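# Stack four magnet blocks from the heap into one tower

## Task

Take four of the magnet blocks lying in the heap and pile them neatly into one tower, each block resting on the one below, then open the gripper so the robot is no longer holding the stack.

## Robot and tools

ROBOT. Two arms of the same six-joint design, left_arm and right_arm, each ending in a two-finger parallel gripper with a wrist camera (cam_left_wrist, cam_right_wrist, both 504x504). The names are labels only; left_arm sits on the +y side. Base positions in the scene frame: left_arm at (-0.004, +0.374, 0) m, yawed slightly (quat_wxyz +0.996, 0, 0, +0.092); right_arm at (-0.002, -0.315, 0) m (quat_wxyz +1.000, 0, 0, -0.027).

SCENE FRAME. Origin on the table surface midway between the arms, +x out over the table, +z up. Reported gripper positions are in metres and quaternions in wxyz order, and they may be somewhat wrong, especially when an arm reaches far. The reported point lies between the finger pads, roughly 1 cm short of the fingertips. Fingers extend along the gripper's +z and close along its y.

execute_actions. Argument actions is a list holding at most one item. An empty list just reports the state. A wait is {"steps": N} with N up to 300; it commands nothing new and returns after N control steps (each 1/30 s) counted from the previous result. A motion is {"rows": [...], "steps": N} with 1 to 15 rows and N at most 15 (default 15); each row lasts one step, and the final row repeats to fill the remaining steps. Optional pictures (boolean) turns camera images on or off for that result.

ROW LAYOUT. One row covers both arms: 14 numbers, each in [-1, 1]. Positions 1-6 are left_arm joints in order waist, shoulder, elbow, wrist pitch, wrist yaw, wrist roll; position 7 is the left opening; positions 8-14 repeat the same for right_arm. Include both arms even when only one moves.

JOINT NUMBERS are offsets, not poses. Each is measured from that arm's joint angles printed in the most recent result that listed them (before any such result, or in a later call of the same reply, from where the arm stands when the action begins). They are not relative to the previous row. Scale: 1.0 equals 1.202 rad for the waist, 1.258 for the shoulder, 1.238 for the elbow, 2.073 for wrist pitch, and 2.022 for wrist yaw and wrist roll. Stated ranges in rad: waist -2.618 to 3.054, shoulder 0.000 to 3.142, elbow 0.000 to 3.142, wrist pitch -1.571 to 1.571, wrist yaw -1.571 to 1.571, wrist roll -2.094 to 2.094. Asking for more than 0.036 rad beyond a range end gets the whole call refused, and nothing is sent. True ends can differ by up to 0.036 rad; commands beyond the true end are clipped, and "joint sent to its limit" reports this (possibly for an earlier, still-running action). Absence of that line does not prove there is room left.

OPENING is absolute, not an offset: +1 fully open (0.094 m between pads), -1 closed. Apart from near the extremes, the fingers go to where grip_measured would equal the value sent. To keep hold of a block, command about 0.03 below its grip_measured; a smaller margin grips more gently. Pad force tops out near 50-62 N.

MOTION LIMITS. Each joint target stays within a fixed lead of the measured angle per step: 0.202 rad waist, 0.258 shoulder, 0.238 elbow, 0.573 wrist pitch, 0.522 wrist yaw and roll. If the targets would move the gripper over 70 mm from where it is, all are shrunk toward the current angles. Big offsets therefore take several steps.

HOLDING STILL. Sending zero offsets returns the arm to the reference angles, and an arm can sag a little each action. To keep an arm in place, in the first call of a reply send the offsets that bring it back to the angles you want, zeros in later calls, and enlarge the correction if a joint keeps lagging. Between calls the arms continue toward the last target until they barely move or a step is HELD; after that only a new action moves them further. Fingers already in motion finish moving.

RESULT LINES. The state line gives `left_arm: …` | `right_arm: …` gripper position and quaternion. Joint positions and Joint velocities list each arm's joints (rad, rad/s) then pad gap (m, m/s). grip_measured is the opening on the command scale; each gripper may read off by about 1 mm. "joint command not followed" means a clearance check altered or blocked joint targets on some steps (the rest was executed). HELD marks steps where all or part of your row was not sent. Joint torques are whole drive outputs with fixed offsets, scale and noise, so small loads are hard to read. MOTOR HOT appears from 75 °C; at 90 °C an arm halts for 10 s, and at 100 °C it goes limp and falls (OVER-TEMPERATURE FAULT). Avoid holding loads for long.

zoom_image. Arguments camera (cam_left_wrist or cam_right_wrist) and region [x0, y0, x1, y1] in pixels of that camera's latest image, top-left is (0, 0), at most 504 by 504. Gives a closer look; moves nothing.

read_manual. Optional section (only "licences"); returns URDF licence text, moves nothing.

finished_scene. Argument scene is the current scene's number; it ends that scene for good and reports whether the goal holds. Do it only once the four blocks stand stacked and released. Replying without any tool call also ends things.

CAUTIONS. Do not push anything off the table. Keep the arms from colliding or pressing on each other. Avoid dropping, slamming or shoving blocks; brief outside tugs on held parts or loose blocks can occur, so grip firmly enough. Prefer smooth, modest motions.

Each tool is called after "Request:" in YAML: its name, and indented under it one key for each argument.

## Session

Request:
execute_actions:
  actions: []

Scene clock: 0.00 s of 5800.00 s.
left_arm: end_effector_position=(+0.0630, +0.0271, +0.2272) grip_measured=+1.000 end_effector_quat_wxyz=(+0.624, +0.749, +0.037, +0.218) | right_arm: end_effector_position=(+0.5644, -0.4690, +0.1412) grip_measured=+1.000 end_effector_quat_wxyz=(-0.078, +0.830, +0.379, +0.401)
Joint positions: left_arm=[-1.759  0.986  0.425  0.425 -0.387  1.806  0.094] | right_arm=[-0.416  2.519  2.477 -1.052 -0.722  1.999  0.094]
Joint velocities: left_arm=[-0.022  0.002 -0.017 -0.051  0.066 -0.066  0.   ] | right_arm=[-0.007  0.002 -0.022  0.051  0.037 -0.037  0.   ]
Joint torques (N m, as the arm reports them, + toward a larger angle): no reading
Motor temperatures (°C, as the motors report them): left_arm=[29 26 27 27 26 28] | right_arm=[25 28 26 26 25 28]

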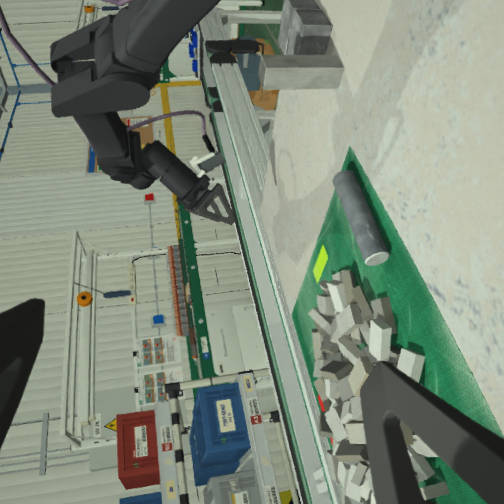

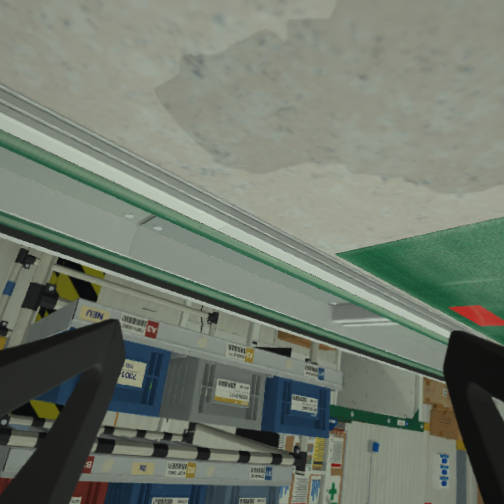

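Request:
execute_actions:
  actions:
    - {"rows":[[0.814,0.17,0.707,-0.832,0.191,-0.893,1,0.3,-1,-0.8,-0.12,0.357,-0.989,1]],"steps":15}
  pictures: false

Request:
execute_actions:
  actions:
    - {"steps":45}

Scene clock: 13.33 s of 5800.00 s.
left_arm: end_effector_position=(+0.2594, +0.1837, +0.2516) grip_measured=+1.000 end_effector_quat_wxyz=(+0.340, +0.490, +0.803, -0.014) | right_arm: end_effector_position=(+0.3438, -0.3206, +0.1882) grip_measured=+1.000 end_effector_quat_wxyz=(+0.101, +0.441, +0.887, +0.095)
Joint positions: left_arm=[-0.835  1.207  1.279 -0.95  -0.039  0.458  0.094] | right_arm=[-0.015  1.623  1.562 -1.249 -0.097  0.867  0.094]
Joint velocities: left_arm=[ 1.189 -0.081  0.149 -2.044  0.007 -2.821  0.   ] | right_arm=[-0.315 -2.112 -1.248 -0.432  0.476 -2.498  0.   ]
Joint torques (N m, as the arm reports them, + toward a larger angle): left_arm=[-1.57 -3.87  9.05  1.01  0.45  0.02] | right_arm=[-1.39 -9.36  8.74  0.41  0.04 -0.01]
Motor temperatures (°C, as the motors report them): left_arm=[29 26 30 30 26 28] | right_arm=[25 36 28 27 25 28]
Steps of this call (steps 1 to 90: nothing new was sent; then 9.83 s passed at rest; steps 91 to 105: all 15 steps of this action). Readings (joint positions):
91: left_arm=[-1.725 1.012 0.466 0.338 -0.317 1.724] | right_arm=[-0.405 2.493 2.440 -1.054 -0.663 1.941]
92: left_arm=[-1.664 1.076 0.544 0.225 -0.246 1.625] | right_arm=[-0.389 2.450 2.375 -1.077 -0.584 1.872]
94: left_arm=[-1.529 1.187 0.704 0.001 -0.152 1.430] | right_arm=[-0.333 2.352 2.248 -1.127 -0.436 1.735]
98: left_arm=[-1.249 1.236 0.993 -0.440 -0.068 1.046] | right_arm=[-0.159 2.134 2.015 -1.181 -0.242 1.460]
105: the state above

Scene clock: 14.83 s of 5800.00 s.
left_arm: end_effector_position=(+0.2066, +0.2342, +0.2108) grip_measured=+1.000 end_effector_quat_wxyz=(+0.172, +0.292, +0.940, -0.048) | right_arm: end_effector_position=(+0.2826, -0.3425, +0.2711) grip_measured=+1.000 end_effector_quat_wxyz=(+0.257, +0.052, +0.965, -0.009)
Joint positions: left_arm=[-0.781  1.206  1.281 -1.288 -0.008  0.006  0.094] | right_arm=[-0.051  1.26   1.501 -1.292 -0.007  0.006  0.094]
Joint velocities: left_arm=[-0.012 -0.007 -0.012  0.007 -0.066  0.037  0.   ] | right_arm=[ 0.017  0.002 -0.012 -0.081  0.051 -0.007  0.   ]
Joint torques (N m, as the arm reports them, + toward a larger angle): left_arm=[-0.04 -3.68  9.16  0.79  0.07 -0.04] | right_arm=[-0.36 -3.2   6.    0.53  0.04 -0.07]
Motor temperatures (°C, as the motors report them): left_arm=[29 27 30 29 26 28] | right_arm=[25 35 28 27 25 28]
Steps of this call (steps 1 to 45: the robot went on to your last target). Readings (joint positions):
1: left_arm=[-0.802 1.206 1.281 -1.015 -0.039 0.368] | right_arm=[-0.027 1.548 1.528 -1.263 -0.081 0.777]
2: left_arm=[-0.785 1.206 1.281 -1.073 -0.039 0.294] | right_arm=[-0.037 1.474 1.509 -1.274 -0.068 0.688]
4: left_arm=[-0.781 1.206 1.281 -1.162 -0.031 0.189] | right_arm=[-0.049 1.336 1.501 -1.282 -0.044 0.491]
8: left_arm=[-0.781 1.206 1.281 -1.244 -0.018 0.080] | right_arm=[-0.051 1.219 1.501 -1.290 -0.022 0.205]
45: the state above
All arms were judged still, so your last target was given up. Only a new action makes them travel on or press farther. Fingers that are still opening or closing keep moving.

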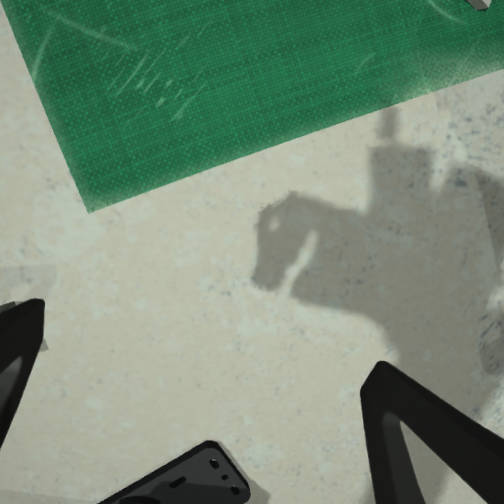

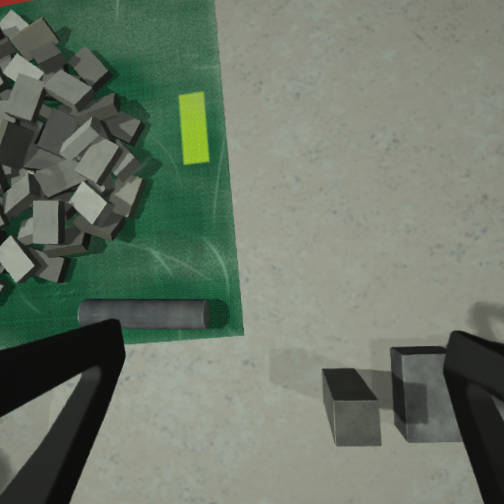

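Request:
execute_actions:
  actions:
    - {"rows":[[-0.3,0,0,0.2,0,0,1,0.35,0.15,0.15,0,0,0,1]],"steps":15}
  pictures: false

Request:
execute_actions:
  actions:
    - {"steps":10}

Scene clock: 18.97 s of 5800.00 s.
left_arm: end_effector_position=(+0.1888, +0.1014, +0.2589) grip_measured=+1.000 end_effector_quat_wxyz=(+0.321, +0.432, +0.826, -0.166) | right_arm: end_effector_position=(+0.3164, -0.2035, +0.2659) grip_measured=+1.000 end_effector_quat_wxyz=(+0.235, -0.156, +0.958, +0.046)
Joint positions: left_arm=[-1.143  1.208  1.279 -0.902 -0.001  0.004  0.094] | right_arm=[ 0.38   1.469  1.657 -1.276 -0.014  0.007  0.094]
Joint velocities: left_arm=[-0.002  0.007 -0.012  0.037 -0.037 -0.051  0.   ] | right_arm=[ 0.007  0.007 -0.002 -0.007  0.007  0.095  0.   ]
Joint torques (N m, as the arm reports them, + toward a larger angle): left_arm=[ 0.06 -3.92  8.2   1.62 -0.11  0.02] | right_arm=[-0.78 -6.9   9.85  0.42  0.09 -0.03]
Motor temperatures (°C, as the motors report them): left_arm=[29 27 30 29 26 28] | right_arm=[25 34 28 27 25 28]
Steps of this call (steps 1 to 90: nothing new was sent; then 0.63 s passed at rest; steps 91 to 105: all 15 steps of this action). Readings (joint positions):
91: left_arm=[-0.803 1.206 1.279 -1.259 -0.019 0.004] | right_arm=[-0.024 1.286 1.531 -1.316 0.008 0.008]
92: left_arm=[-0.852 1.206 1.279 -1.205 -0.022 0.004] | right_arm=[0.031 1.328 1.583 -1.327 0.014 0.008]
94: left_arm=[-0.978 1.208 1.279 -1.090 -0.023 0.004] | right_arm=[0.166 1.408 1.649 -1.294 0.013 0.008]
98: left_arm=[-1.141 1.208 1.279 -0.956 -0.001 0.004] | right_arm=[0.375 1.473 1.657 -1.273 -0.013 0.007]
105: the state above

Scene clock: 19.30 s of 5800.00 s.
left_arm: end_effector_position=(+0.1898, +0.1000, +0.2605) grip_measured=+1.000 end_effector_quat_wxyz=(+0.325, +0.431, +0.825, -0.168) | right_arm: end_effector_position=(+0.3162, -0.2036, +0.2658) grip_measured=+1.000 end_effector_quat_wxyz=(+0.234, -0.156, +0.958, +0.046)
Joint positions: left_arm=[-1.143  1.208  1.279 -0.892 -0.001  0.004  0.094] | right_arm=[ 0.38   1.469  1.657 -1.277 -0.013  0.007  0.094]
Joint velocities: left_arm=[-0.007  0.007  0.002 -0.066 -0.007 -0.081  0.   ] | right_arm=[ 0.012 -0.002  0.012  0.022 -0.051  0.051  0.   ]
Joint torques (N m, as the arm reports them, + toward a larger angle): left_arm=[ 0.06 -3.9   8.14  1.65 -0.05  0.02] | right_arm=[-0.77 -6.9   9.84  0.43  0.03 -0.02]
Motor temperatures (°C, as the motors report them): left_arm=[29 27 30 29 26 28] | right_arm=[25 34 28 27 25 28]
Steps of this call (steps 1 to 10: the robot went on to your last target). Readings (joint positions):
1: left_arm=[-1.143 1.208 1.279 -0.899 -0.001 0.004] | right_arm=[0.380 1.469 1.657 -1.277 -0.014 0.007]
2: left_arm=[-1.143 1.208 1.279 -0.898 -0.001 0.004] | right_arm=[0.380 1.469 1.657 -1.277 -0.014 0.007]
4: left_arm=[-1.143 1.208 1.279 -0.895 -0.001 0.004] | right_arm=[0.380 1.469 1.657 -1.277 -0.013 0.007]
8: left_arm=[-1.143 1.208 1.279 -0.893 -0.001 0.004] | right_arm=[0.380 1.469 1.657 -1.277 -0.013 0.007]
10: the state above

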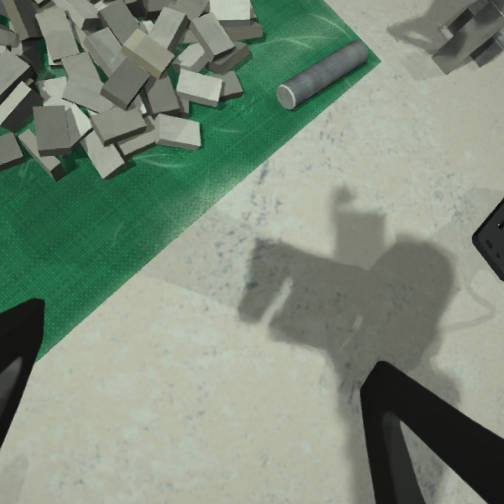

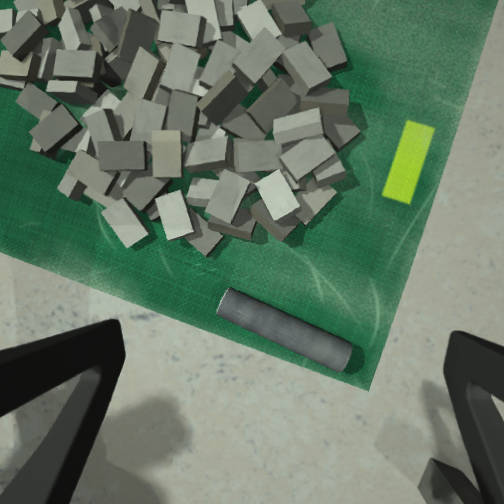

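Request:
zoom_image:
  camera: "cam_right_wrist"
  region: [40,60,380,280]

Request:
zoom_image:
  camera: "cam_left_wrist"
  region: [0,0,300,200]

Region (40, 60, 380, 280) of cam_right_wrist's 504x504 image, scaled by 1.482, with more detail than that image has; it fills the top 326 rows of this view, and the rest is white.

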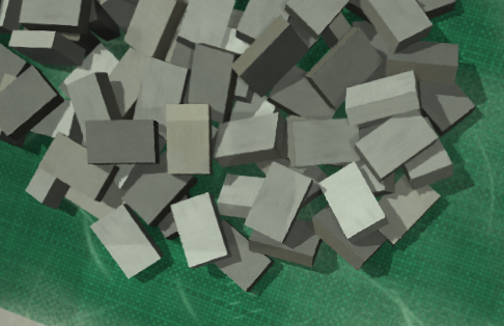

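Region (0, 0, 300, 200) of cam_left_wrist's 504x504 image, scaled by 1.680, with more detail than that image has.

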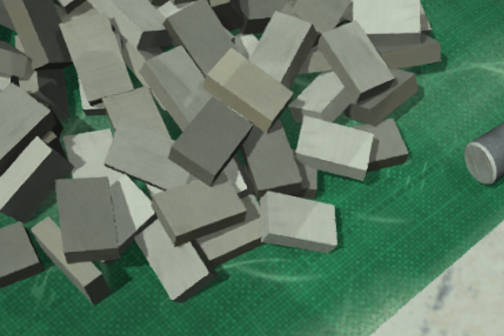

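Request:
execute_actions:
  actions:
    - {"rows":[[0,0,0,0,0,0,1,0.06,0.13,0.07,-0.01,0,-0.04,0.7],[0,0,0,0,0,0,1,0.06,0.13,0.07,-0.01,0,-0.04,0.7],[0,0,0,0,0,0,1,0.12,0.27,0.14,-0.02,0,-0.09,0.4],[0,0,0,0,0,0,1,0.12,0.27,0.14,-0.02,0,-0.09,0.4],[0,0,0,0,0,0,1,0.18,0.4,0.21,-0.03,0,-0.13,0.2],[0,0,0,0,0,0,1,0.18,0.4,0.21,-0.03,0,-0.13,0.2],[0,0,0,0,0,0,1,0.24,0.55,0.28,-0.048,0.006,-0.177,0]],"steps":15}
  pictures: false

Request:
execute_actions:
  actions:
    - {"steps":15}

Scene clock: 37.27 s of 5800.00 s.
left_arm: end_effector_position=(+0.1899, +0.0999, +0.2607) grip_measured=+1.000 end_effector_quat_wxyz=(+0.325, +0.431, +0.825, -0.168) | right_arm: end_effector_position=(+0.3403, -0.0610, +0.0750) grip_measured=+0.002 end_effector_quat_wxyz=(-0.013, -0.454, +0.891, +0.001)
Joint positions: left_arm=[-1.143  1.208  1.279 -0.892 -0.001  0.004  0.094] | right_arm=[ 0.686  2.226  1.967 -1.337 -0.005 -0.309  0.047]
Joint velocities: left_arm=[-0.012 -0.012  0.012 -0.022  0.051  0.022  0.   ] | right_arm=[ 0.012  0.134 -0.007 -0.168 -0.037 -0.183  0.001]
Joint torques (N m, as the arm reports them, + toward a larger angle): left_arm=[-0.12 -3.81  7.91  1.43  0.03  0.  ] | right_arm=[ -1.5  -18.2    9.88  -0.34   0.04  -0.03]
Motor temperatures (°C, as the motors report them): left_arm=[29 27 31 31 26 28] | right_arm=[25 33 30 27 25 28]
Steps of this call (steps 1 to 30: the robot went on to your last target; steps 31 to 90: nothing new was sent; then 14.47 s passed at rest; steps 91 to 105: all 15 steps of this action). Readings (joint positions):
91: left_arm=[-1.143 1.208 1.279 -0.892 -0.001 0.004] | right_arm=[0.387 1.488 1.673 -1.292 -0.009 -0.005]
92: left_arm=[-1.143 1.208 1.279 -0.892 -0.001 0.004] | right_arm=[0.401 1.519 1.701 -1.299 -0.008 -0.017]
94: left_arm=[-1.143 1.208 1.279 -0.892 -0.001 0.004] | right_arm=[0.450 1.627 1.772 -1.308 -0.005 -0.062]
98: left_arm=[-1.143 1.208 1.279 -0.892 -0.001 0.004] | right_arm=[0.573 1.906 1.911 -1.315 -0.001 -0.177]
105: the state above

Scene clock: 37.77 s of 5800.00 s.
left_arm: end_effector_position=(+0.1899, +0.0999, +0.2607) grip_measured=+1.000 end_effector_quat_wxyz=(+0.325, +0.431, +0.825, -0.168) | right_arm: end_effector_position=(+0.3397, -0.0673, +0.0976) grip_measured=+0.002 end_effector_quat_wxyz=(+0.003, -0.465, +0.885, +0.003)
Joint positions: left_arm=[-1.143  1.208  1.279 -0.892 -0.001  0.004  0.094] | right_arm=[ 0.676  2.17   1.967 -1.361 -0.004 -0.344  0.047]
Joint velocities: left_arm=[-0.012  0.007 -0.002 -0.022 -0.037 -0.037  0.   ] | right_arm=[-0.002  0.002  0.002 -0.022 -0.051 -0.007  0.   ]
Joint torques (N m, as the arm reports them, + toward a larger angle): left_arm=[-0.07 -3.75  7.98  1.44  0.    0.  ] | right_arm=[ -0.6  -12.04  10.02  -0.29   0.    -0.12]
Motor temperatures (°C, as the motors report them): left_arm=[29 27 31 31 26 28] | right_arm=[25 33 30 27 25 28]
Steps of this call (steps 1 to 15: the robot went on to your last target). Readings (joint positions):
1: left_arm=[-1.143 1.208 1.279 -0.892 -0.001 0.004] | right_arm=[0.686 2.227 1.967 -1.342 -0.005 -0.317]
2: left_arm=[-1.143 1.208 1.279 -0.892 -0.001 0.004] | right_arm=[0.684 2.220 1.967 -1.346 -0.005 -0.322]
4: left_arm=[-1.143 1.208 1.279 -0.892 -0.001 0.004] | right_arm=[0.679 2.199 1.967 -1.352 -0.005 -0.331]
8: left_arm=[-1.143 1.208 1.279 -0.892 -0.001 0.004] | right_arm=[0.676 2.171 1.967 -1.358 -0.004 -0.339]
15: the state above

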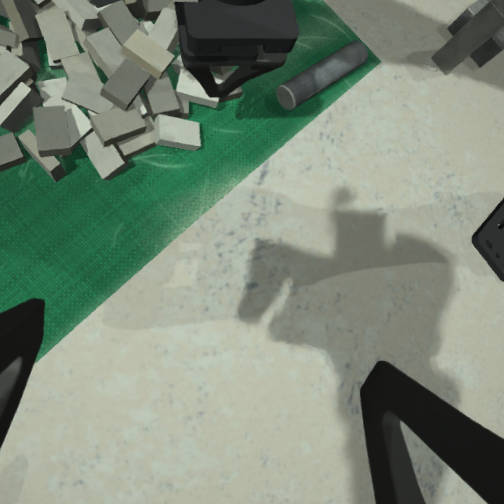

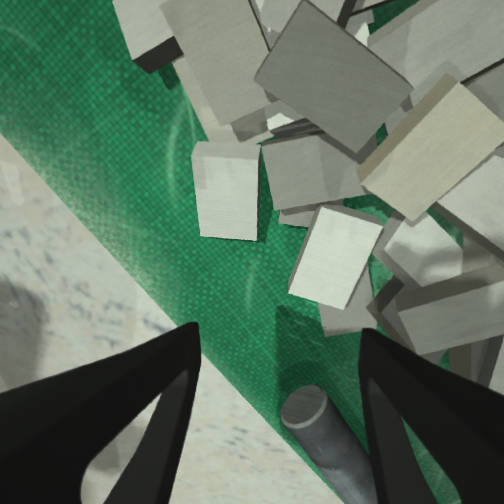

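Request:
execute_actions:
  actions:
    - {"rows":[[0,0,0,0,0,0,1,0.012,0.01,-0.013,0.014,0,0.008,0],[0,0,0,0,0,0,1,0.012,0.01,-0.013,0.014,0,0.008,0],[0,0,0,0,0,0,1,0.023,0.02,-0.026,0.028,0,0.015,0],[0,0,0,0,0,0,1,0.023,0.02,-0.026,0.028,0,0.015,0],[0,0,0,0,0,0,1,0.035,0.03,-0.04,0.042,0,0.022,0],[0,0,0,0,0,0,1,0.035,0.03,-0.04,0.042,0,0.022,0],[0,0,0,0,0,0,1,0.046,0.041,-0.053,0.056,0,0.03,0]],"steps":15}
  pictures: false

Request:
execute_actions:
  actions:
    - {"steps":8}

Scene clock: 45.50 s of 5800.00 s.
left_arm: end_effector_position=(+0.1899, +0.0999, +0.2607) grip_measured=+1.000 end_effector_quat_wxyz=(+0.325, +0.431, +0.825, -0.168) | right_arm: end_effector_position=(+0.3302, -0.0451, +0.0604) grip_measured=+0.002 end_effector_quat_wxyz=(-0.009, -0.467, +0.884, -0.000)
Joint positions: left_arm=[-1.143  1.208  1.279 -0.892 -0.001  0.004  0.094] | right_arm=[ 0.731  2.228  1.913 -1.273 -0.003 -0.294  0.047]
Joint velocities: left_arm=[ 0.002 -0.017 -0.002  0.051  0.007  0.022  0.   ] | right_arm=[ 0.017 -0.017 -0.002  0.037  0.066  0.051 -0.001]
Joint torques (N m, as the arm reports them, + toward a larger angle): left_arm=[-0.02 -3.76  7.86  1.41 -0.01 -0.02] | right_arm=[ -0.16 -12.3    5.96   0.     0.     0.03]
Motor temperatures (°C, as the motors report them): left_arm=[29 27 31 31 26 28] | right_arm=[25 35 31 27 25 28]
Steps of this call (steps 1 to 15: the robot went on to your last target; steps 16 to 90: nothing new was sent; then 4.23 s passed at rest; steps 91 to 105: all 15 steps of this action). Readings (joint positions):
91: left_arm=[-1.143 1.208 1.279 -0.892 -0.001 0.004] | right_arm=[0.676 2.170 1.967 -1.361 -0.004 -0.343]
92: left_arm=[-1.143 1.208 1.279 -0.892 -0.001 0.004] | right_arm=[0.676 2.170 1.967 -1.359 -0.004 -0.341]
94: left_arm=[-1.143 1.208 1.279 -0.892 -0.001 0.004] | right_arm=[0.679 2.174 1.967 -1.348 -0.003 -0.334]
98: left_arm=[-1.143 1.208 1.279 -0.892 -0.001 0.004] | right_arm=[0.705 2.194 1.940 -1.303 -0.003 -0.312]
105: the state above

Scene clock: 45.77 s of 5800.00 s.
left_arm: end_effector_position=(+0.1899, +0.0999, +0.2607) grip_measured=+1.000 end_effector_quat_wxyz=(+0.325, +0.431, +0.825, -0.168) | right_arm: end_effector_position=(+0.3319, -0.0438, +0.0603) grip_measured=+0.002 end_effector_quat_wxyz=(-0.004, -0.465, +0.885, +0.001)
Joint positions: left_arm=[-1.143  1.208  1.279 -0.892 -0.001  0.004  0.094] | right_arm=[ 0.731  2.228  1.913 -1.265 -0.003 -0.29   0.047]
Joint velocities: left_arm=[-0.012 -0.012  0.017 -0.037  0.007 -0.051  0.   ] | right_arm=[-0.007  0.007 -0.012  0.007 -0.051  0.007  0.   ]
Joint torques (N m, as the arm reports them, + toward a larger angle): left_arm=[-0.1  -3.67  7.99  1.46 -0.01 -0.02] | right_arm=[ -0.03 -12.15   5.95  -0.04  -0.03   0.04]
Motor temperatures (°C, as the motors report them): left_arm=[29 27 31 31 26 28] | right_arm=[25 35 31 27 25 28]
Steps of this call (steps 1 to 8: the robot went on to your last target). Readings (joint positions):
1: left_arm=[-1.143 1.208 1.279 -0.892 -0.001 0.004] | right_arm=[0.731 2.228 1.913 -1.271 -0.003 -0.293]
2: left_arm=[-1.143 1.208 1.279 -0.892 -0.001 0.004] | right_arm=[0.731 2.228 1.913 -1.269 -0.003 -0.292]
4: left_arm=[-1.143 1.208 1.279 -0.892 -0.001 0.004] | right_arm=[0.731 2.228 1.913 -1.267 -0.003 -0.291]
8: the state above

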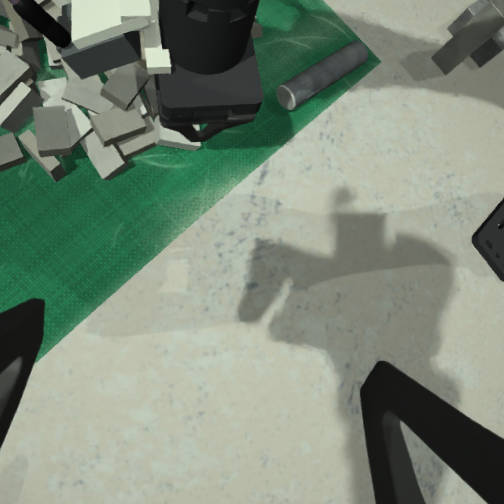

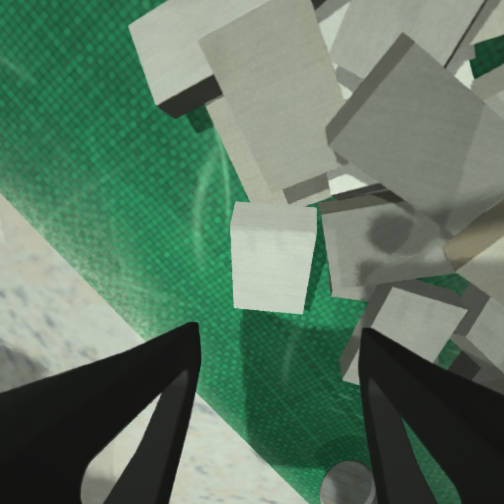

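Request:
execute_actions:
  actions:
    - {"rows":[[0,0,0,0,0,0,1,0,-0.015,-0.03,0.017,0,0,-0.1],[0,0,0,0,0,0,1,0,-0.015,-0.03,0.017,0,0,-0.1],[0,0,0,0,0,0,1,0,-0.022,-0.06,0.034,0,0,-0.2],[0,0,0,0,0,0,1,0,-0.022,-0.06,0.034,0,0,-0.2],[0,0,0,0,0,0,1,0,-0.03,-0.095,0.05,0,0,-0.3],[0,0,0,0,0,0,1,0,-0.03,-0.095,0.05,0,0,-0.3],[0,0,0,0,0,0,1,0,-0.038,-0.128,0.067,0,0,-0.3]],"steps":15}
  pictures: false

Request:
execute_actions:
  actions:
    - {"steps":8}

Scene clock: 53.27 s of 5800.00 s.
left_arm: end_effector_position=(+0.1899, +0.0999, +0.2607) grip_measured=+1.000 end_effector_quat_wxyz=(+0.325, +0.431, +0.825, -0.168) | right_arm: end_effector_position=(+0.3219, -0.0518, +0.0335) grip_measured=-0.298 end_effector_quat_wxyz=(-0.012, -0.465, +0.885, -0.001)
Joint positions: left_arm=[-1.143  1.208  1.279 -0.892 -0.001  0.004  0.094] | right_arm=[ 0.731  2.205  1.768 -1.158 -0.003 -0.289  0.033]
Joint velocities: left_arm=[ 0.007 -0.002  0.007 -0.022  0.037  0.007  0.   ] | right_arm=[ 0.012  0.012 -0.012  0.139  0.051  0.007 -0.001]
Joint torques (N m, as the arm reports them, + toward a larger angle): left_arm=[-0.06 -3.76  7.92  1.47  0.01  0.05] | right_arm=[ -0.01 -13.55   5.66  -0.14  -0.01  -0.03]
Motor temperatures (°C, as the motors report them): left_arm=[29 27 31 31 26 28] | right_arm=[25 37 30 27 25 28]
Steps of this call (steps 1 to 15: the robot went on to your last target; steps 16 to 90: nothing new was sent; then 4.00 s passed at rest; steps 91 to 105: all 15 steps of this action). Readings (joint positions):
91: left_arm=[-1.143 1.208 1.279 -0.892 -0.001 0.004] | right_arm=[0.731 2.228 1.911 -1.260 -0.003 -0.289]
92: left_arm=[-1.143 1.208 1.279 -0.892 -0.001 0.004] | right_arm=[0.731 2.228 1.908 -1.257 -0.003 -0.289]
94: left_arm=[-1.143 1.208 1.279 -0.892 -0.001 0.004] | right_arm=[0.731 2.222 1.883 -1.238 -0.003 -0.289]
98: left_arm=[-1.143 1.208 1.279 -0.892 -0.001 0.004] | right_arm=[0.731 2.206 1.801 -1.190 -0.003 -0.289]
105: the state above

Scene clock: 53.53 s of 5800.00 s.
left_arm: end_effector_position=(+0.1899, +0.0999, +0.2607) grip_measured=+1.000 end_effector_quat_wxyz=(+0.325, +0.431, +0.825, -0.168) | right_arm: end_effector_position=(+0.3241, -0.0500, +0.0335) grip_measured=-0.298 end_effector_quat_wxyz=(-0.006, -0.465, +0.885, +0.000)
Joint positions: left_arm=[-1.143  1.208  1.279 -0.892 -0.001  0.004  0.094] | right_arm=[ 0.731  2.205  1.768 -1.146 -0.003 -0.289  0.033]
Joint velocities: left_arm=[-0.002 -0.022  0.012 -0.051  0.022 -0.037  0.   ] | right_arm=[ 0.002 -0.017  0.007  0.022 -0.051  0.022 -0.   ]
Joint torques (N m, as the arm reports them, + toward a larger angle): left_arm=[-0.13 -3.66  8.07  1.47 -0.01  0.  ] | right_arm=[ -0.01 -13.51   5.63  -0.08  -0.02  -0.02]
Motor temperatures (°C, as the motors report them): left_arm=[29 27 31 31 26 28] | right_arm=[25 37 30 27 25 28]
Steps of this call (steps 1 to 8: the robot went on to your last target). Readings (joint positions):
1: left_arm=[-1.143 1.208 1.279 -0.892 -0.001 0.004] | right_arm=[0.731 2.205 1.768 -1.155 -0.003 -0.289]
2: left_arm=[-1.143 1.208 1.279 -0.892 -0.001 0.004] | right_arm=[0.731 2.205 1.768 -1.152 -0.003 -0.289]
4: left_arm=[-1.143 1.208 1.279 -0.892 -0.001 0.004] | right_arm=[0.731 2.205 1.768 -1.149 -0.003 -0.289]
8: the state above

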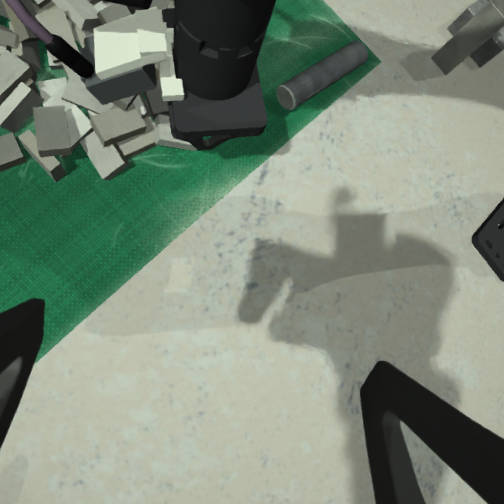

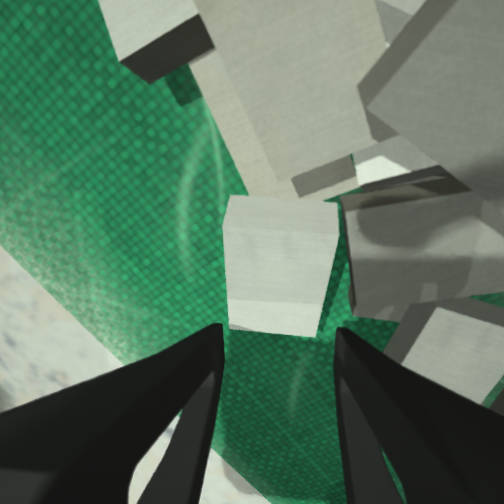

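Request:
execute_actions:
  actions:
    - {"rows":[[0,0,0,0,0,0,1,0,-0.01,0,0.015,0,0,-0.3],[0,0,0,0,0,0,1,0,-0.01,0,0.03,0,0,-0.3],[0,0,0,0,0,0,1,0,-0.01,0,0.03,0,0,-0.3],[0,0,0,0,0,0,1,0,-0.01,0,0.035,0,0,-0.3],[0,0,0,0,0,0,1,0,-0.01,0,0.035,0,0,-0.3],[0,0,0,0,0,0,1,0,-0.005,-0.015,0.045,0,0,-0.3],[0,0,0,0,0,0,1,0,-0.005,-0.025,0.05,0,0,-0.3],[0,0,0,0,0,0,1,0,0,-0.035,0.058,0,0,-0.3],[0,0,0,0,0,0,1,0,0,-0.043,0.058,0,0,-0.3]],"steps":15}
  pictures: false

Request:
execute_actions:
  actions:
    - {"steps":10}

Scene clock: 61.13 s of 5800.00 s.
left_arm: end_effector_position=(+0.1899, +0.0999, +0.2607) grip_measured=+1.000 end_effector_quat_wxyz=(+0.325, +0.431, +0.825, -0.168) | right_arm: end_effector_position=(+0.3315, -0.0443, +0.0319) grip_measured=-0.298 end_effector_quat_wxyz=(+0.016, -0.465, +0.885, +0.004)
Joint positions: left_arm=[-1.143  1.208  1.279 -0.892 -0.001  0.004  0.094] | right_arm=[ 0.731  2.199  1.752 -1.091 -0.002 -0.289  0.033]
Joint velocities: left_arm=[-0.012 -0.017 -0.007 -0.007 -0.007  0.037  0.   ] | right_arm=[ 0.002 -0.007 -0.022 -0.007 -0.051 -0.007  0.002]
Joint torques (N m, as the arm reports them, + toward a larger angle): left_arm=[-0.03 -3.7   7.91  1.45  0.02 -0.01] | right_arm=[ -0.03 -11.07   3.97   0.45  -0.01  -0.01]
Motor temperatures (°C, as the motors report them): left_arm=[29 27 31 31 26 28] | right_arm=[25 38 29 27 25 28]
Steps of this call (steps 1 to 30: the robot went on to your last target; steps 31 to 90: nothing new was sent; then 4.10 s passed at rest; steps 91 to 105: all 15 steps of this action). Readings (joint positions):
91: left_arm=[-1.143 1.208 1.279 -0.892 -0.001 0.004] | right_arm=[0.731 2.205 1.768 -1.144 -0.003 -0.289]
92: left_arm=[-1.143 1.208 1.279 -0.892 -0.001 0.004] | right_arm=[0.731 2.205 1.768 -1.139 -0.003 -0.289]
94: left_arm=[-1.143 1.208 1.279 -0.892 -0.001 0.004] | right_arm=[0.731 2.205 1.768 -1.125 -0.003 -0.289]
98: left_arm=[-1.143 1.208 1.279 -0.892 -0.001 0.004] | right_arm=[0.731 2.205 1.763 -1.102 -0.003 -0.289]
105: the state above

Scene clock: 61.47 s of 5800.00 s.
left_arm: end_effector_position=(+0.1899, +0.0999, +0.2607) grip_measured=+1.000 end_effector_quat_wxyz=(+0.325, +0.431, +0.825, -0.168) | right_arm: end_effector_position=(+0.3316, -0.0443, +0.0319) grip_measured=-0.298 end_effector_quat_wxyz=(+0.016, -0.465, +0.885, +0.004)
Joint positions: left_arm=[-1.143  1.208  1.279 -0.892 -0.001  0.004  0.094] | right_arm=[ 0.731  2.199  1.752 -1.09  -0.002 -0.289  0.033]
Joint velocities: left_arm=[-0.012  0.012 -0.022 -0.022 -0.11  -0.037  0.   ] | right_arm=[-0.002 -0.017 -0.002  0.007  0.066  0.066 -0.   ]
Joint torques (N m, as the arm reports them, + toward a larger angle): left_arm=[-0.14 -3.69  8.    1.44  0.01 -0.01] | right_arm=[ -0.01 -10.9    3.94   0.46  -0.02  -0.01]
Motor temperatures (°C, as the motors report them): left_arm=[29 27 31 31 26 28] | right_arm=[25 38 29 27 25 28]
Steps of this call (steps 1 to 10: the robot went on to your last target). Readings (joint positions):
1: left_arm=[-1.143 1.208 1.279 -0.892 -0.001 0.004] | right_arm=[0.731 2.199 1.752 -1.091 -0.002 -0.289]
2: left_arm=[-1.143 1.208 1.279 -0.892 -0.001 0.004] | right_arm=[0.731 2.199 1.752 -1.090 -0.002 -0.289]
4: left_arm=[-1.143 1.208 1.279 -0.892 -0.001 0.004] | right_arm=[0.731 2.199 1.752 -1.090 -0.002 -0.289]
8: left_arm=[-1.143 1.208 1.279 -0.892 -0.001 0.004] | right_arm=[0.731 2.199 1.752 -1.090 -0.002 -0.289]
10: the state above

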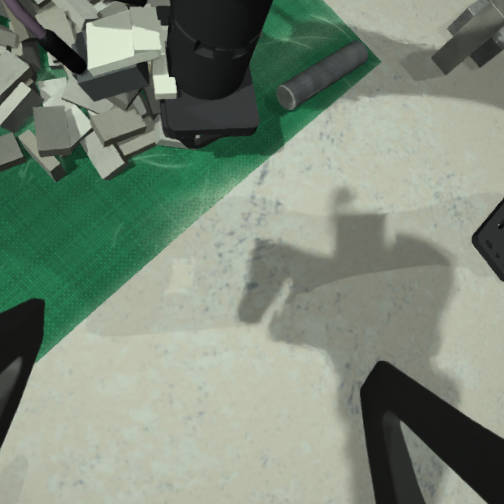

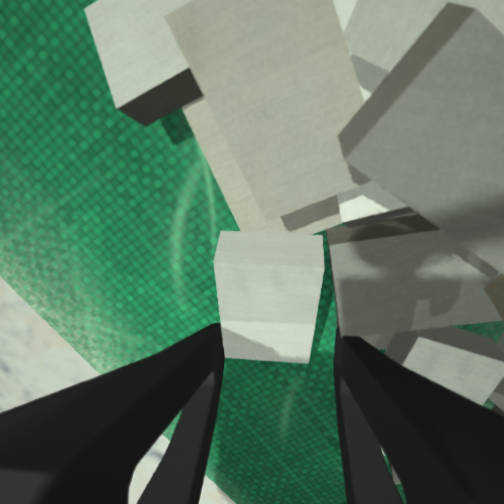

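Request:
execute_actions:
  actions:
    - {"rows":[[0,0,0,0,0,0,1,0,-0.03,0,0,0,0,-0.3],[0,0,0,0,0,0,1,0,-0.03,0,0,0,0,-0.3],[0,0,0,0,0,0,1,0,-0.03,0,0,0,0,-0.3],[0,0,0,0,0,0,1,0,-0.03,0,0,0,0,-0.3],[0,0,0,0,0,0,1,0.016,-0.03,0,0,0,0,-0.3]],"steps":15}

Scene clock: 64.87 s of 5800.00 s.
left_arm: end_effector_position=(+0.1899, +0.0999, +0.2607) grip_measured=+1.000 end_effector_quat_wxyz=(+0.325, +0.431, +0.825, -0.168) | right_arm: end_effector_position=(+0.3301, -0.0409, +0.0391) grip_measured=-0.298 end_effector_quat_wxyz=(+0.024, -0.469, +0.883, +0.005)
Joint positions: left_arm=[-1.143  1.208  1.279 -0.892 -0.001  0.004  0.094] | right_arm=[ 0.74   2.182  1.752 -1.092 -0.    -0.289  0.033]
Joint velocities: left_arm=[ 0.012  0.002  0.007 -0.007 -0.037  0.066  0.   ] | right_arm=[-0.002  0.012  0.007  0.007 -0.022  0.022 -0.   ]
Joint torques (N m, as the arm reports them, + toward a larger angle): left_arm=[ 0.02 -3.69  7.96  1.46 -0.01  0.  ] | right_arm=[  0.8  -13.07   7.    -0.1   -0.05  -0.01]
Motor temperatures (°C, as the motors report them): left_arm=[29 27 31 31 26 28] | right_arm=[25 38 29 27 25 28]
Steps of this call (steps 1 to 15: the robot went on to your last target; steps 16 to 87: nothing new was sent; steps 88 to 102: all 15 steps of this action). Readings (joint positions):
88: left_arm=[-1.143 1.208 1.279 -0.892 -0.001 0.004] | right_arm=[0.731 2.195 1.752 -1.091 -0.002 -0.289]
89: left_arm=[-1.143 1.208 1.279 -0.892 -0.001 0.004] | right_arm=[0.731 2.193 1.752 -1.091 -0.002 -0.289]
91: left_arm=[-1.143 1.208 1.279 -0.892 -0.001 0.004] | right_arm=[0.731 2.187 1.752 -1.091 -0.002 -0.289]
95: left_arm=[-1.143 1.208 1.279 -0.892 -0.001 0.004] | right_arm=[0.736 2.182 1.752 -1.091 -0.002 -0.289]
102: the state above

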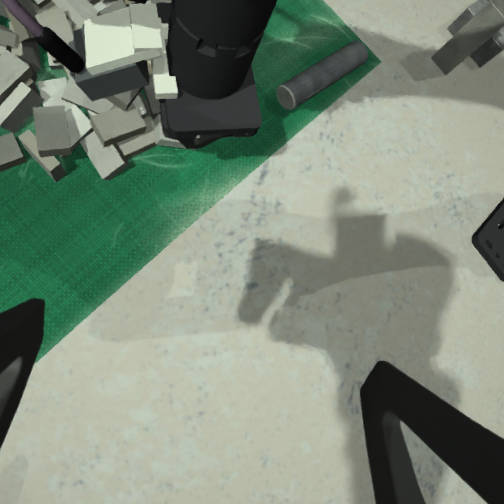

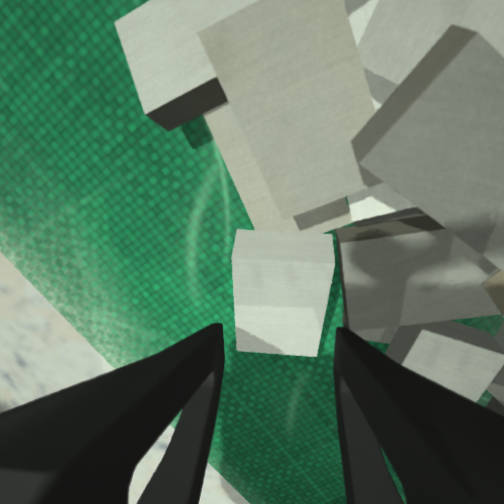

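Request:
execute_actions:
  actions:
    - {"rows":[[0,0,0,0,0,0,1,0.013,-0.01,0,0,0,0,-0.3],[0,0,0,0,0,0,1,0.013,-0.01,0,0,0,0,-0.3],[0,0,0,0,0,0,1,0.013,-0.01,0,0,0,0,-0.3],[0,0,0,0,0,0,1,0.013,-0.01,0,0,0,0,-0.3],[0,0,0,0,0,0,1,0.013,-0.01,0,0,0,0,-0.3],[0,0,0,0,0,0,1,0.013,-0.008,-0.015,0.01,0,0,-0.3],[0,0,0,0,0,0,1,0.013,-0.006,-0.025,0.015,0,0,-0.3],[0,0,0,0,0,0,1,0.013,-0.004,-0.035,0.02,0,0,-0.3],[0,0,0,0,0,0,1,0.013,-0.002,-0.045,0.025,0,0,-0.3],[0,0,0,0,0,0,1,0.013,0,-0.055,0.03,0,0,-0.3],[0,0,0,0,0,0,1,0.013,0,-0.06,0.033,0,0,-0.3]],"steps":15}
  pictures: false

Request:
execute_actions:
  actions:
    - {"steps":8}

Scene clock: 69.63 s of 5800.00 s.
left_arm: end_effector_position=(+0.1899, +0.0999, +0.2607) grip_measured=+1.000 end_effector_quat_wxyz=(+0.325, +0.431, +0.825, -0.168) | right_arm: end_effector_position=(+0.3216, -0.0456, +0.0244) grip_measured=-0.298 end_effector_quat_wxyz=(+0.011, -0.471, +0.882, +0.002)
Joint positions: left_arm=[-1.143  1.208  1.279 -0.892 -0.001  0.004  0.094] | right_arm=[ 0.744  2.182  1.693 -1.059 -0.    -0.289  0.033]
Joint velocities: left_arm=[ 0.012 -0.012 -0.007 -0.007 -0.022  0.051  0.   ] | right_arm=[ 0.027 -0.007 -0.017  0.037 -0.037 -0.066 -0.001]
Joint torques (N m, as the arm reports them, + toward a larger angle): left_arm=[-0.01 -3.75  7.83  1.46  0.01  0.  ] | right_arm=[  0.85 -11.18   5.82   0.09  -0.02  -0.01]
Motor temperatures (°C, as the motors report them): left_arm=[29 27 31 31 26 28] | right_arm=[25 39 29 27 25 28]
Steps of this call (steps 1 to 15: the robot went on to your last target; steps 16 to 90: nothing new was sent; then 1.27 s passed at rest; steps 91 to 105: all 15 steps of this action). Readings (joint positions):
91: left_arm=[-1.143 1.208 1.279 -0.892 -0.001 0.004] | right_arm=[0.740 2.182 1.752 -1.092 -0.000 -0.289]
92: left_arm=[-1.143 1.208 1.279 -0.892 -0.001 0.004] | right_arm=[0.740 2.182 1.752 -1.092 -0.000 -0.289]
94: left_arm=[-1.143 1.208 1.279 -0.892 -0.001 0.004] | right_arm=[0.740 2.182 1.752 -1.092 -0.000 -0.289]
98: left_arm=[-1.143 1.208 1.279 -0.892 -0.001 0.004] | right_arm=[0.740 2.182 1.748 -1.089 -0.000 -0.289]
105: the state above

Scene clock: 69.90 s of 5800.00 s.
left_arm: end_effector_position=(+0.1899, +0.0999, +0.2607) grip_measured=+1.000 end_effector_quat_wxyz=(+0.325, +0.431, +0.825, -0.168) | right_arm: end_effector_position=(+0.3241, -0.0433, +0.0244) grip_measured=-0.298 end_effector_quat_wxyz=(+0.018, -0.471, +0.882, +0.004)
Joint positions: left_arm=[-1.143  1.208  1.279 -0.892 -0.001  0.004  0.094] | right_arm=[ 0.745  2.182  1.693 -1.045 -0.    -0.289  0.033]
Joint velocities: left_arm=[-0.012  0.007  0.007 -0.022 -0.066  0.022  0.   ] | right_arm=[ 0.022 -0.012  0.002  0.051  0.022 -0.037  0.   ]
Joint torques (N m, as the arm reports them, + toward a larger angle): left_arm=[-0.02 -3.69  7.88  1.44  0.    0.01] | right_arm=[  0.86 -11.37   5.69   0.04  -0.02  -0.02]
Motor temperatures (°C, as the motors report them): left_arm=[29 27 31 31 26 28] | right_arm=[25 39 29 27 25 28]
Steps of this call (steps 1 to 8: the robot went on to your last target). Readings (joint positions):
1: left_arm=[-1.143 1.208 1.279 -0.892 -0.001 0.004] | right_arm=[0.745 2.182 1.693 -1.057 -0.000 -0.289]
2: left_arm=[-1.143 1.208 1.279 -0.892 -0.001 0.004] | right_arm=[0.745 2.182 1.693 -1.054 -0.000 -0.289]
4: left_arm=[-1.143 1.208 1.279 -0.892 -0.001 0.004] | right_arm=[0.745 2.182 1.693 -1.049 -0.000 -0.289]
8: the state above

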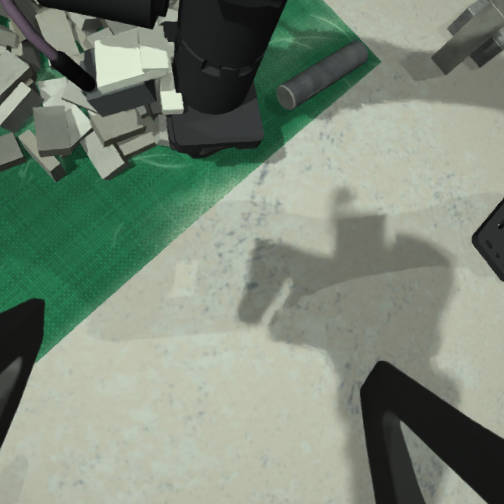

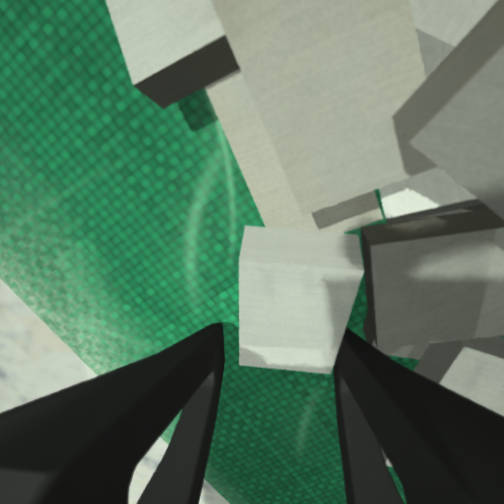

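Request:
execute_actions:
  actions:
    - {"rows":[[0,0,0,0,0,0,1,0,0,0,0.012,0,0,-0.3],[0,0,0,0,0,0,1,0,0.005,0,0.02,0,0,-0.3],[0,0,0,0,0,0,1,0,0.008,0,0.03,0,0,-0.3]],"steps":15}

Scene clock: 72.47 s of 5800.00 s.
left_arm: end_effector_position=(+0.1899, +0.0999, +0.2607) grip_measured=+1.000 end_effector_quat_wxyz=(+0.325, +0.431, +0.825, -0.168) | right_arm: end_effector_position=(+0.3290, -0.0382, +0.0248) grip_measured=-0.298 end_effector_quat_wxyz=(+0.031, -0.471, +0.882, +0.009)
Joint positions: left_arm=[-1.143  1.208  1.279 -0.892 -0.001  0.004  0.094] | right_arm=[ 0.745  2.182  1.693 -1.017 -0.005 -0.289  0.033]
Joint velocities: left_arm=[-0.002 -0.012 -0.002  0.007 -0.066  0.066  0.   ] | right_arm=[ 0.012  0.007 -0.007 -0.007 -0.022 -0.007 -0.   ]
Joint torques (N m, as the arm reports them, + toward a larger angle): left_arm=[-0.13 -3.66  7.96  1.48  0.   -0.01] | right_arm=[ -0.05 -10.45   6.96   0.24   0.03  -0.02]
Motor temperatures (°C, as the motors report them): left_arm=[29 27 31 31 26 28] | right_arm=[25 39 29 27 25 28]
Steps of this call (steps 1 to 30: the robot went on to your last target; steps 31 to 62: nothing new was sent; steps 63 to 77: all 15 steps of this action). Readings (joint positions):
63: left_arm=[-1.143 1.208 1.279 -0.892 -0.001 0.004] | right_arm=[0.745 2.182 1.693 -1.043 -0.000 -0.289]
64: left_arm=[-1.143 1.208 1.279 -0.892 -0.001 0.004] | right_arm=[0.745 2.182 1.693 -1.042 -0.000 -0.289]
66: left_arm=[-1.143 1.208 1.279 -0.892 -0.001 0.004] | right_arm=[0.745 2.182 1.693 -1.036 -0.001 -0.289]
70: left_arm=[-1.143 1.208 1.279 -0.892 -0.001 0.004] | right_arm=[0.745 2.182 1.693 -1.022 -0.003 -0.289]
77: the state above

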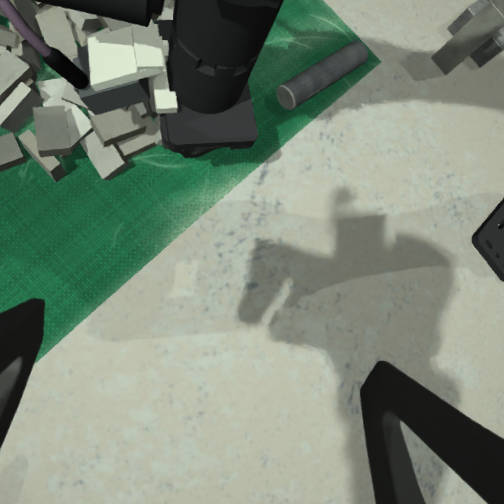

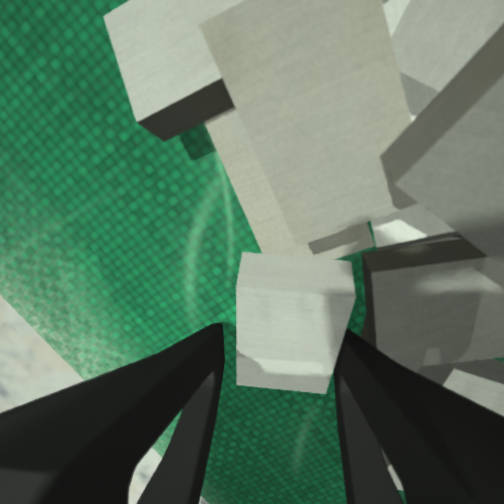

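Request:
execute_actions:
  actions:
    - {"rows":[[-0.03,-0.15,-0.15,0.05,0,0,1,0,0,0,0,0,0,-0.4],[-0.06,-0.3,-0.3,0.1,0,0,1,0,0,0,0,0,0,-0.45],[-0.1,-0.45,-0.5,0.15,0,0,1,0,0,0,0,0,0,-0.5],[-0.17,-0.72,-0.78,0.29,0,0,1,0,0,0,0,0,0,-0.53]],"steps":15}

Scene clock: 78.07 s of 5800.00 s.
left_arm: end_effector_position=(+0.0952, +0.1488, +0.1729) grip_measured=+1.000 end_effector_quat_wxyz=(+0.478, +0.451, +0.685, -0.314) | right_arm: end_effector_position=(+0.3292, -0.0383, +0.0248) grip_measured=-0.472 end_effector_quat_wxyz=(+0.032, -0.471, +0.882, +0.008)
Joint positions: left_arm=[-1.341  0.306  0.309 -0.356  0.006  0.004  0.094] | right_arm=[ 0.745  2.182  1.693 -1.016 -0.003 -0.289  0.025]
Joint velocities: left_arm=[-0.002  0.032 -0.237  0.022  0.051 -0.081  0.   ] | right_arm=[ 0.012  0.007  0.002  0.022  0.022 -0.037 -0.   ]
Joint torques (N m, as the arm reports them, + toward a larger angle): left_arm=[-0.54  1.08 10.31  2.46 -0.05  0.  ] | right_arm=[  0.   -11.3    6.93  -0.09  -0.03  -0.01]
Motor temperatures (°C, as the motors report them): left_arm=[29 27 31 32 26 28] | right_arm=[25 39 29 27 25 28]
Steps of this call (steps 1 to 15: the robot went on to your last target; steps 16 to 90: nothing new was sent; then 2.10 s passed at rest; steps 91 to 105: all 15 steps of this action). Readings (joint positions):
91: left_arm=[-1.146 1.183 1.243 -0.852 -0.001 0.004] | right_arm=[0.745 2.182 1.693 -1.016 -0.004 -0.289]
92: left_arm=[-1.157 1.123 1.168 -0.797 -0.004 0.004] | right_arm=[0.745 2.182 1.693 -1.016 -0.004 -0.289]
94: left_arm=[-1.227 0.953 0.986 -0.691 -0.010 0.004] | right_arm=[0.745 2.182 1.693 -1.016 -0.003 -0.289]
98: left_arm=[-1.341 0.570 0.651 -0.449 0.007 0.004] | right_arm=[0.745 2.182 1.693 -1.016 -0.003 -0.289]
105: the state above

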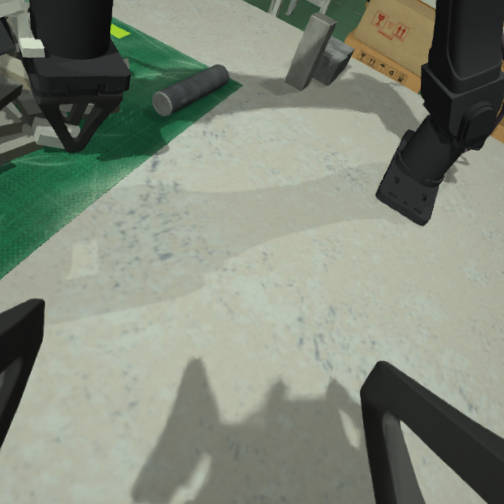

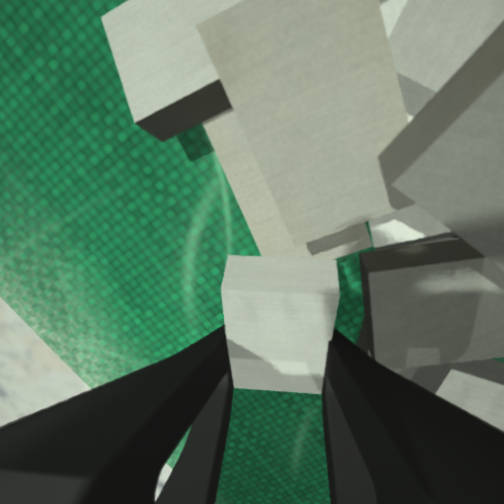

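Request:
execute_actions:
  actions:
    - {"rows":[[0,0,0,0,0,0,1,0,-0.025,0,0,0,0,-0.52],[0,0,0,0,0,0,1,0,-0.035,0,-0.01,0,0,-0.52],[0,0,0,0,0,0,1,0,-0.045,0,-0.02,0,0,-0.52],[0,0,0,0,0,0,1,0,-0.055,0,-0.03,0,0,-0.52],[0,0,0,0,0,0,1,0,-0.07,0,-0.045,0,0,-0.52],[0,0,0,0,0,0,1,0.01,-0.085,0,-0.06,0,0,-0.52],[0,0,0,0,0,0,1,0.03,-0.1,-0.01,-0.08,0,0.02,-0.52],[0,0,0,0,0,0,1,0.05,-0.107,-0.02,-0.1,0,0.04,-0.52],[0,0,0,0,0,0,1,0.07,-0.107,-0.03,-0.12,0,0.06,-0.52],[0,0,0,0,0,0,1,0.09,-0.107,-0.04,-0.14,0,0.08,-0.52],[0,0,0,0,0,0,1,0.11,-0.107,-0.05,-0.16,0,0.1,-0.52],[0,0,0,0,0,0,1,0.13,-0.107,-0.06,-0.18,0,0.12,-0.52],[0,0,0,0,0,0,1,0.15,-0.107,-0.069,-0.2,0,0.143,-0.52],[0,0,0,0,0,0,1,0.17,-0.107,-0.069,-0.2,0,0.143,-0.52]],"steps":15}
  pictures: false

Request:
execute_actions:
  actions:
    - {"steps":15}

Request:
zoom_image:
  camera: "cam_left_wrist"
  region: [100,60,350,310]

Scene clock: 87.03 s of 5800.00 s.
left_arm: end_effector_position=(+0.0956, +0.1478, +0.1742) grip_measured=+1.000 end_effector_quat_wxyz=(+0.481, +0.450, +0.683, -0.316) | right_arm: end_effector_position=(+0.2265, -0.0451, +0.0657) grip_measured=-0.472 end_effector_quat_wxyz=(-0.066, -0.460, +0.885, -0.028)
Joint positions: left_arm=[-1.341  0.306  0.305 -0.343  0.006  0.004  0.094] | right_arm=[ 0.919  2.047  1.641 -1.309  0.002 -0.093  0.025]
Joint velocities: left_arm=[ 0.002 -0.002 -0.002  0.037  0.007  0.007  0.   ] | right_arm=[ 0.828  0.037 -0.418 -0.725 -0.125  0.564  0.   ]
Joint torques (N m, as the arm reports them, + toward a larger angle): left_arm=[-0.05  1.52  9.05  1.71 -0.01 -0.02] | right_arm=[ -1.54 -10.22   6.02  -0.5    0.13   0.07]
Motor temperatures (°C, as the motors report them): left_arm=[29 27 32 33 26 28] | right_arm=[25 39 29 27 25 28]
Steps of this call (steps 1 to 30: the robot went on to your last target; steps 31 to 90: nothing new was sent; then 5.47 s passed at rest; steps 91 to 105: all 15 steps of this action). Readings (joint positions):
91: left_arm=[-1.341 0.306 0.305 -0.312 0.006 0.004] | right_arm=[0.745 2.182 1.693 -1.016 -0.003 -0.289]
92: left_arm=[-1.341 0.306 0.305 -0.317 0.006 0.004] | right_arm=[0.745 2.180 1.693 -1.017 -0.003 -0.289]
94: left_arm=[-1.341 0.306 0.305 -0.328 0.006 0.004] | right_arm=[0.745 2.170 1.693 -1.027 -0.003 -0.289]
98: left_arm=[-1.341 0.306 0.305 -0.338 0.006 0.004] | right_arm=[0.752 2.111 1.693 -1.097 -0.000 -0.271]
105: the state above

Scene clock: 87.53 s of 5800.00 s.
left_arm: end_effector_position=(+0.0956, +0.1479, +0.1740) grip_measured=+1.000 end_effector_quat_wxyz=(+0.481, +0.450, +0.683, -0.316) | right_arm: end_effector_position=(+0.1954, -0.0604, +0.0649) grip_measured=-0.472 end_effector_quat_wxyz=(-0.124, -0.436, +0.890, -0.055)
Joint positions: left_arm=[-1.341  0.306  0.305 -0.344  0.006  0.004  0.094] | right_arm=[ 0.956  2.051  1.617 -1.409 -0.008 -0.009  0.025]
Joint velocities: left_arm=[-0.012  0.012  0.012 -0.066  0.022  0.066  0.   ] | right_arm=[ 0.017 -0.007  0.022 -0.037 -0.022  0.022  0.   ]
Joint torques (N m, as the arm reports them, + toward a larger angle): left_arm=[-0.06  1.47  8.87  1.7   0.   -0.01] | right_arm=[ -0.63 -10.17   5.57  -0.87   0.01   0.03]
Motor temperatures (°C, as the motors report them): left_arm=[29 27 32 33 26 28] | right_arm=[25 39 29 27 25 28]
Steps of this call (steps 1 to 15: the robot went on to your last target). Readings (joint positions):
1: left_arm=[-1.341 0.306 0.305 -0.343 0.006 0.004] | right_arm=[0.944 2.049 1.630 -1.333 -0.003 -0.076]
2: left_arm=[-1.341 0.306 0.305 -0.343 0.006 0.004] | right_arm=[0.962 2.050 1.623 -1.353 -0.007 -0.063]
4: left_arm=[-1.341 0.306 0.305 -0.343 0.006 0.004] | right_arm=[0.974 2.051 1.617 -1.381 -0.012 -0.043]
8: left_arm=[-1.341 0.306 0.305 -0.344 0.006 0.004] | right_arm=[0.961 2.051 1.617 -1.401 -0.011 -0.021]
15: the state above

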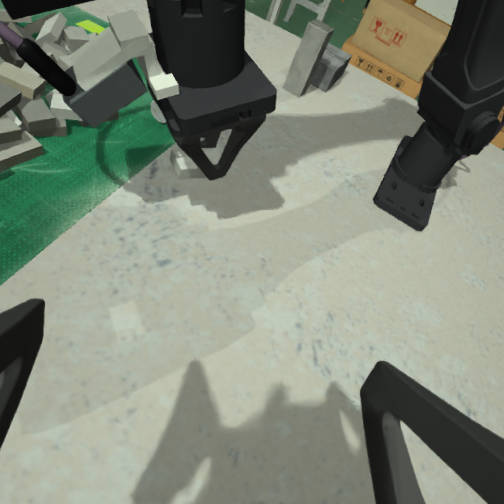

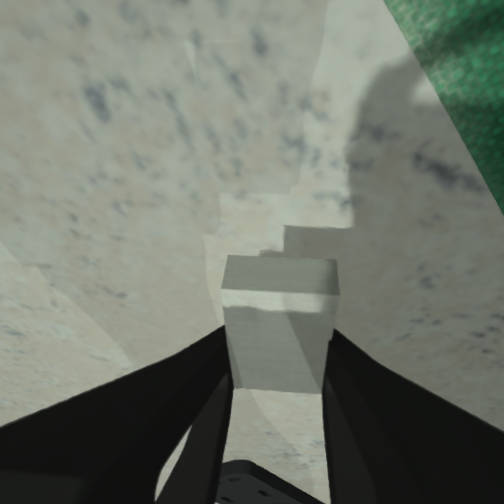

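Region (100, 60, 350, 310) of cam_left_wrist's 504x504 image, scaled by 2.016, with more detail than that image has.

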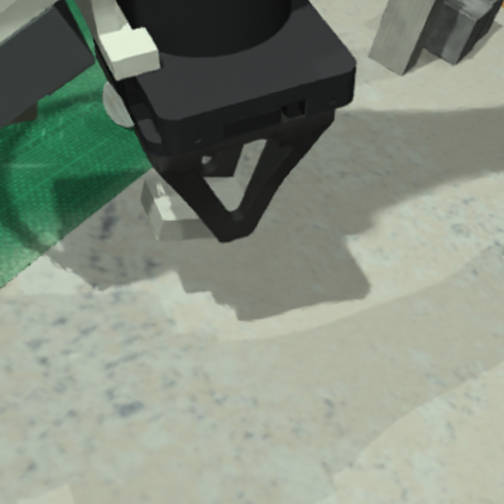

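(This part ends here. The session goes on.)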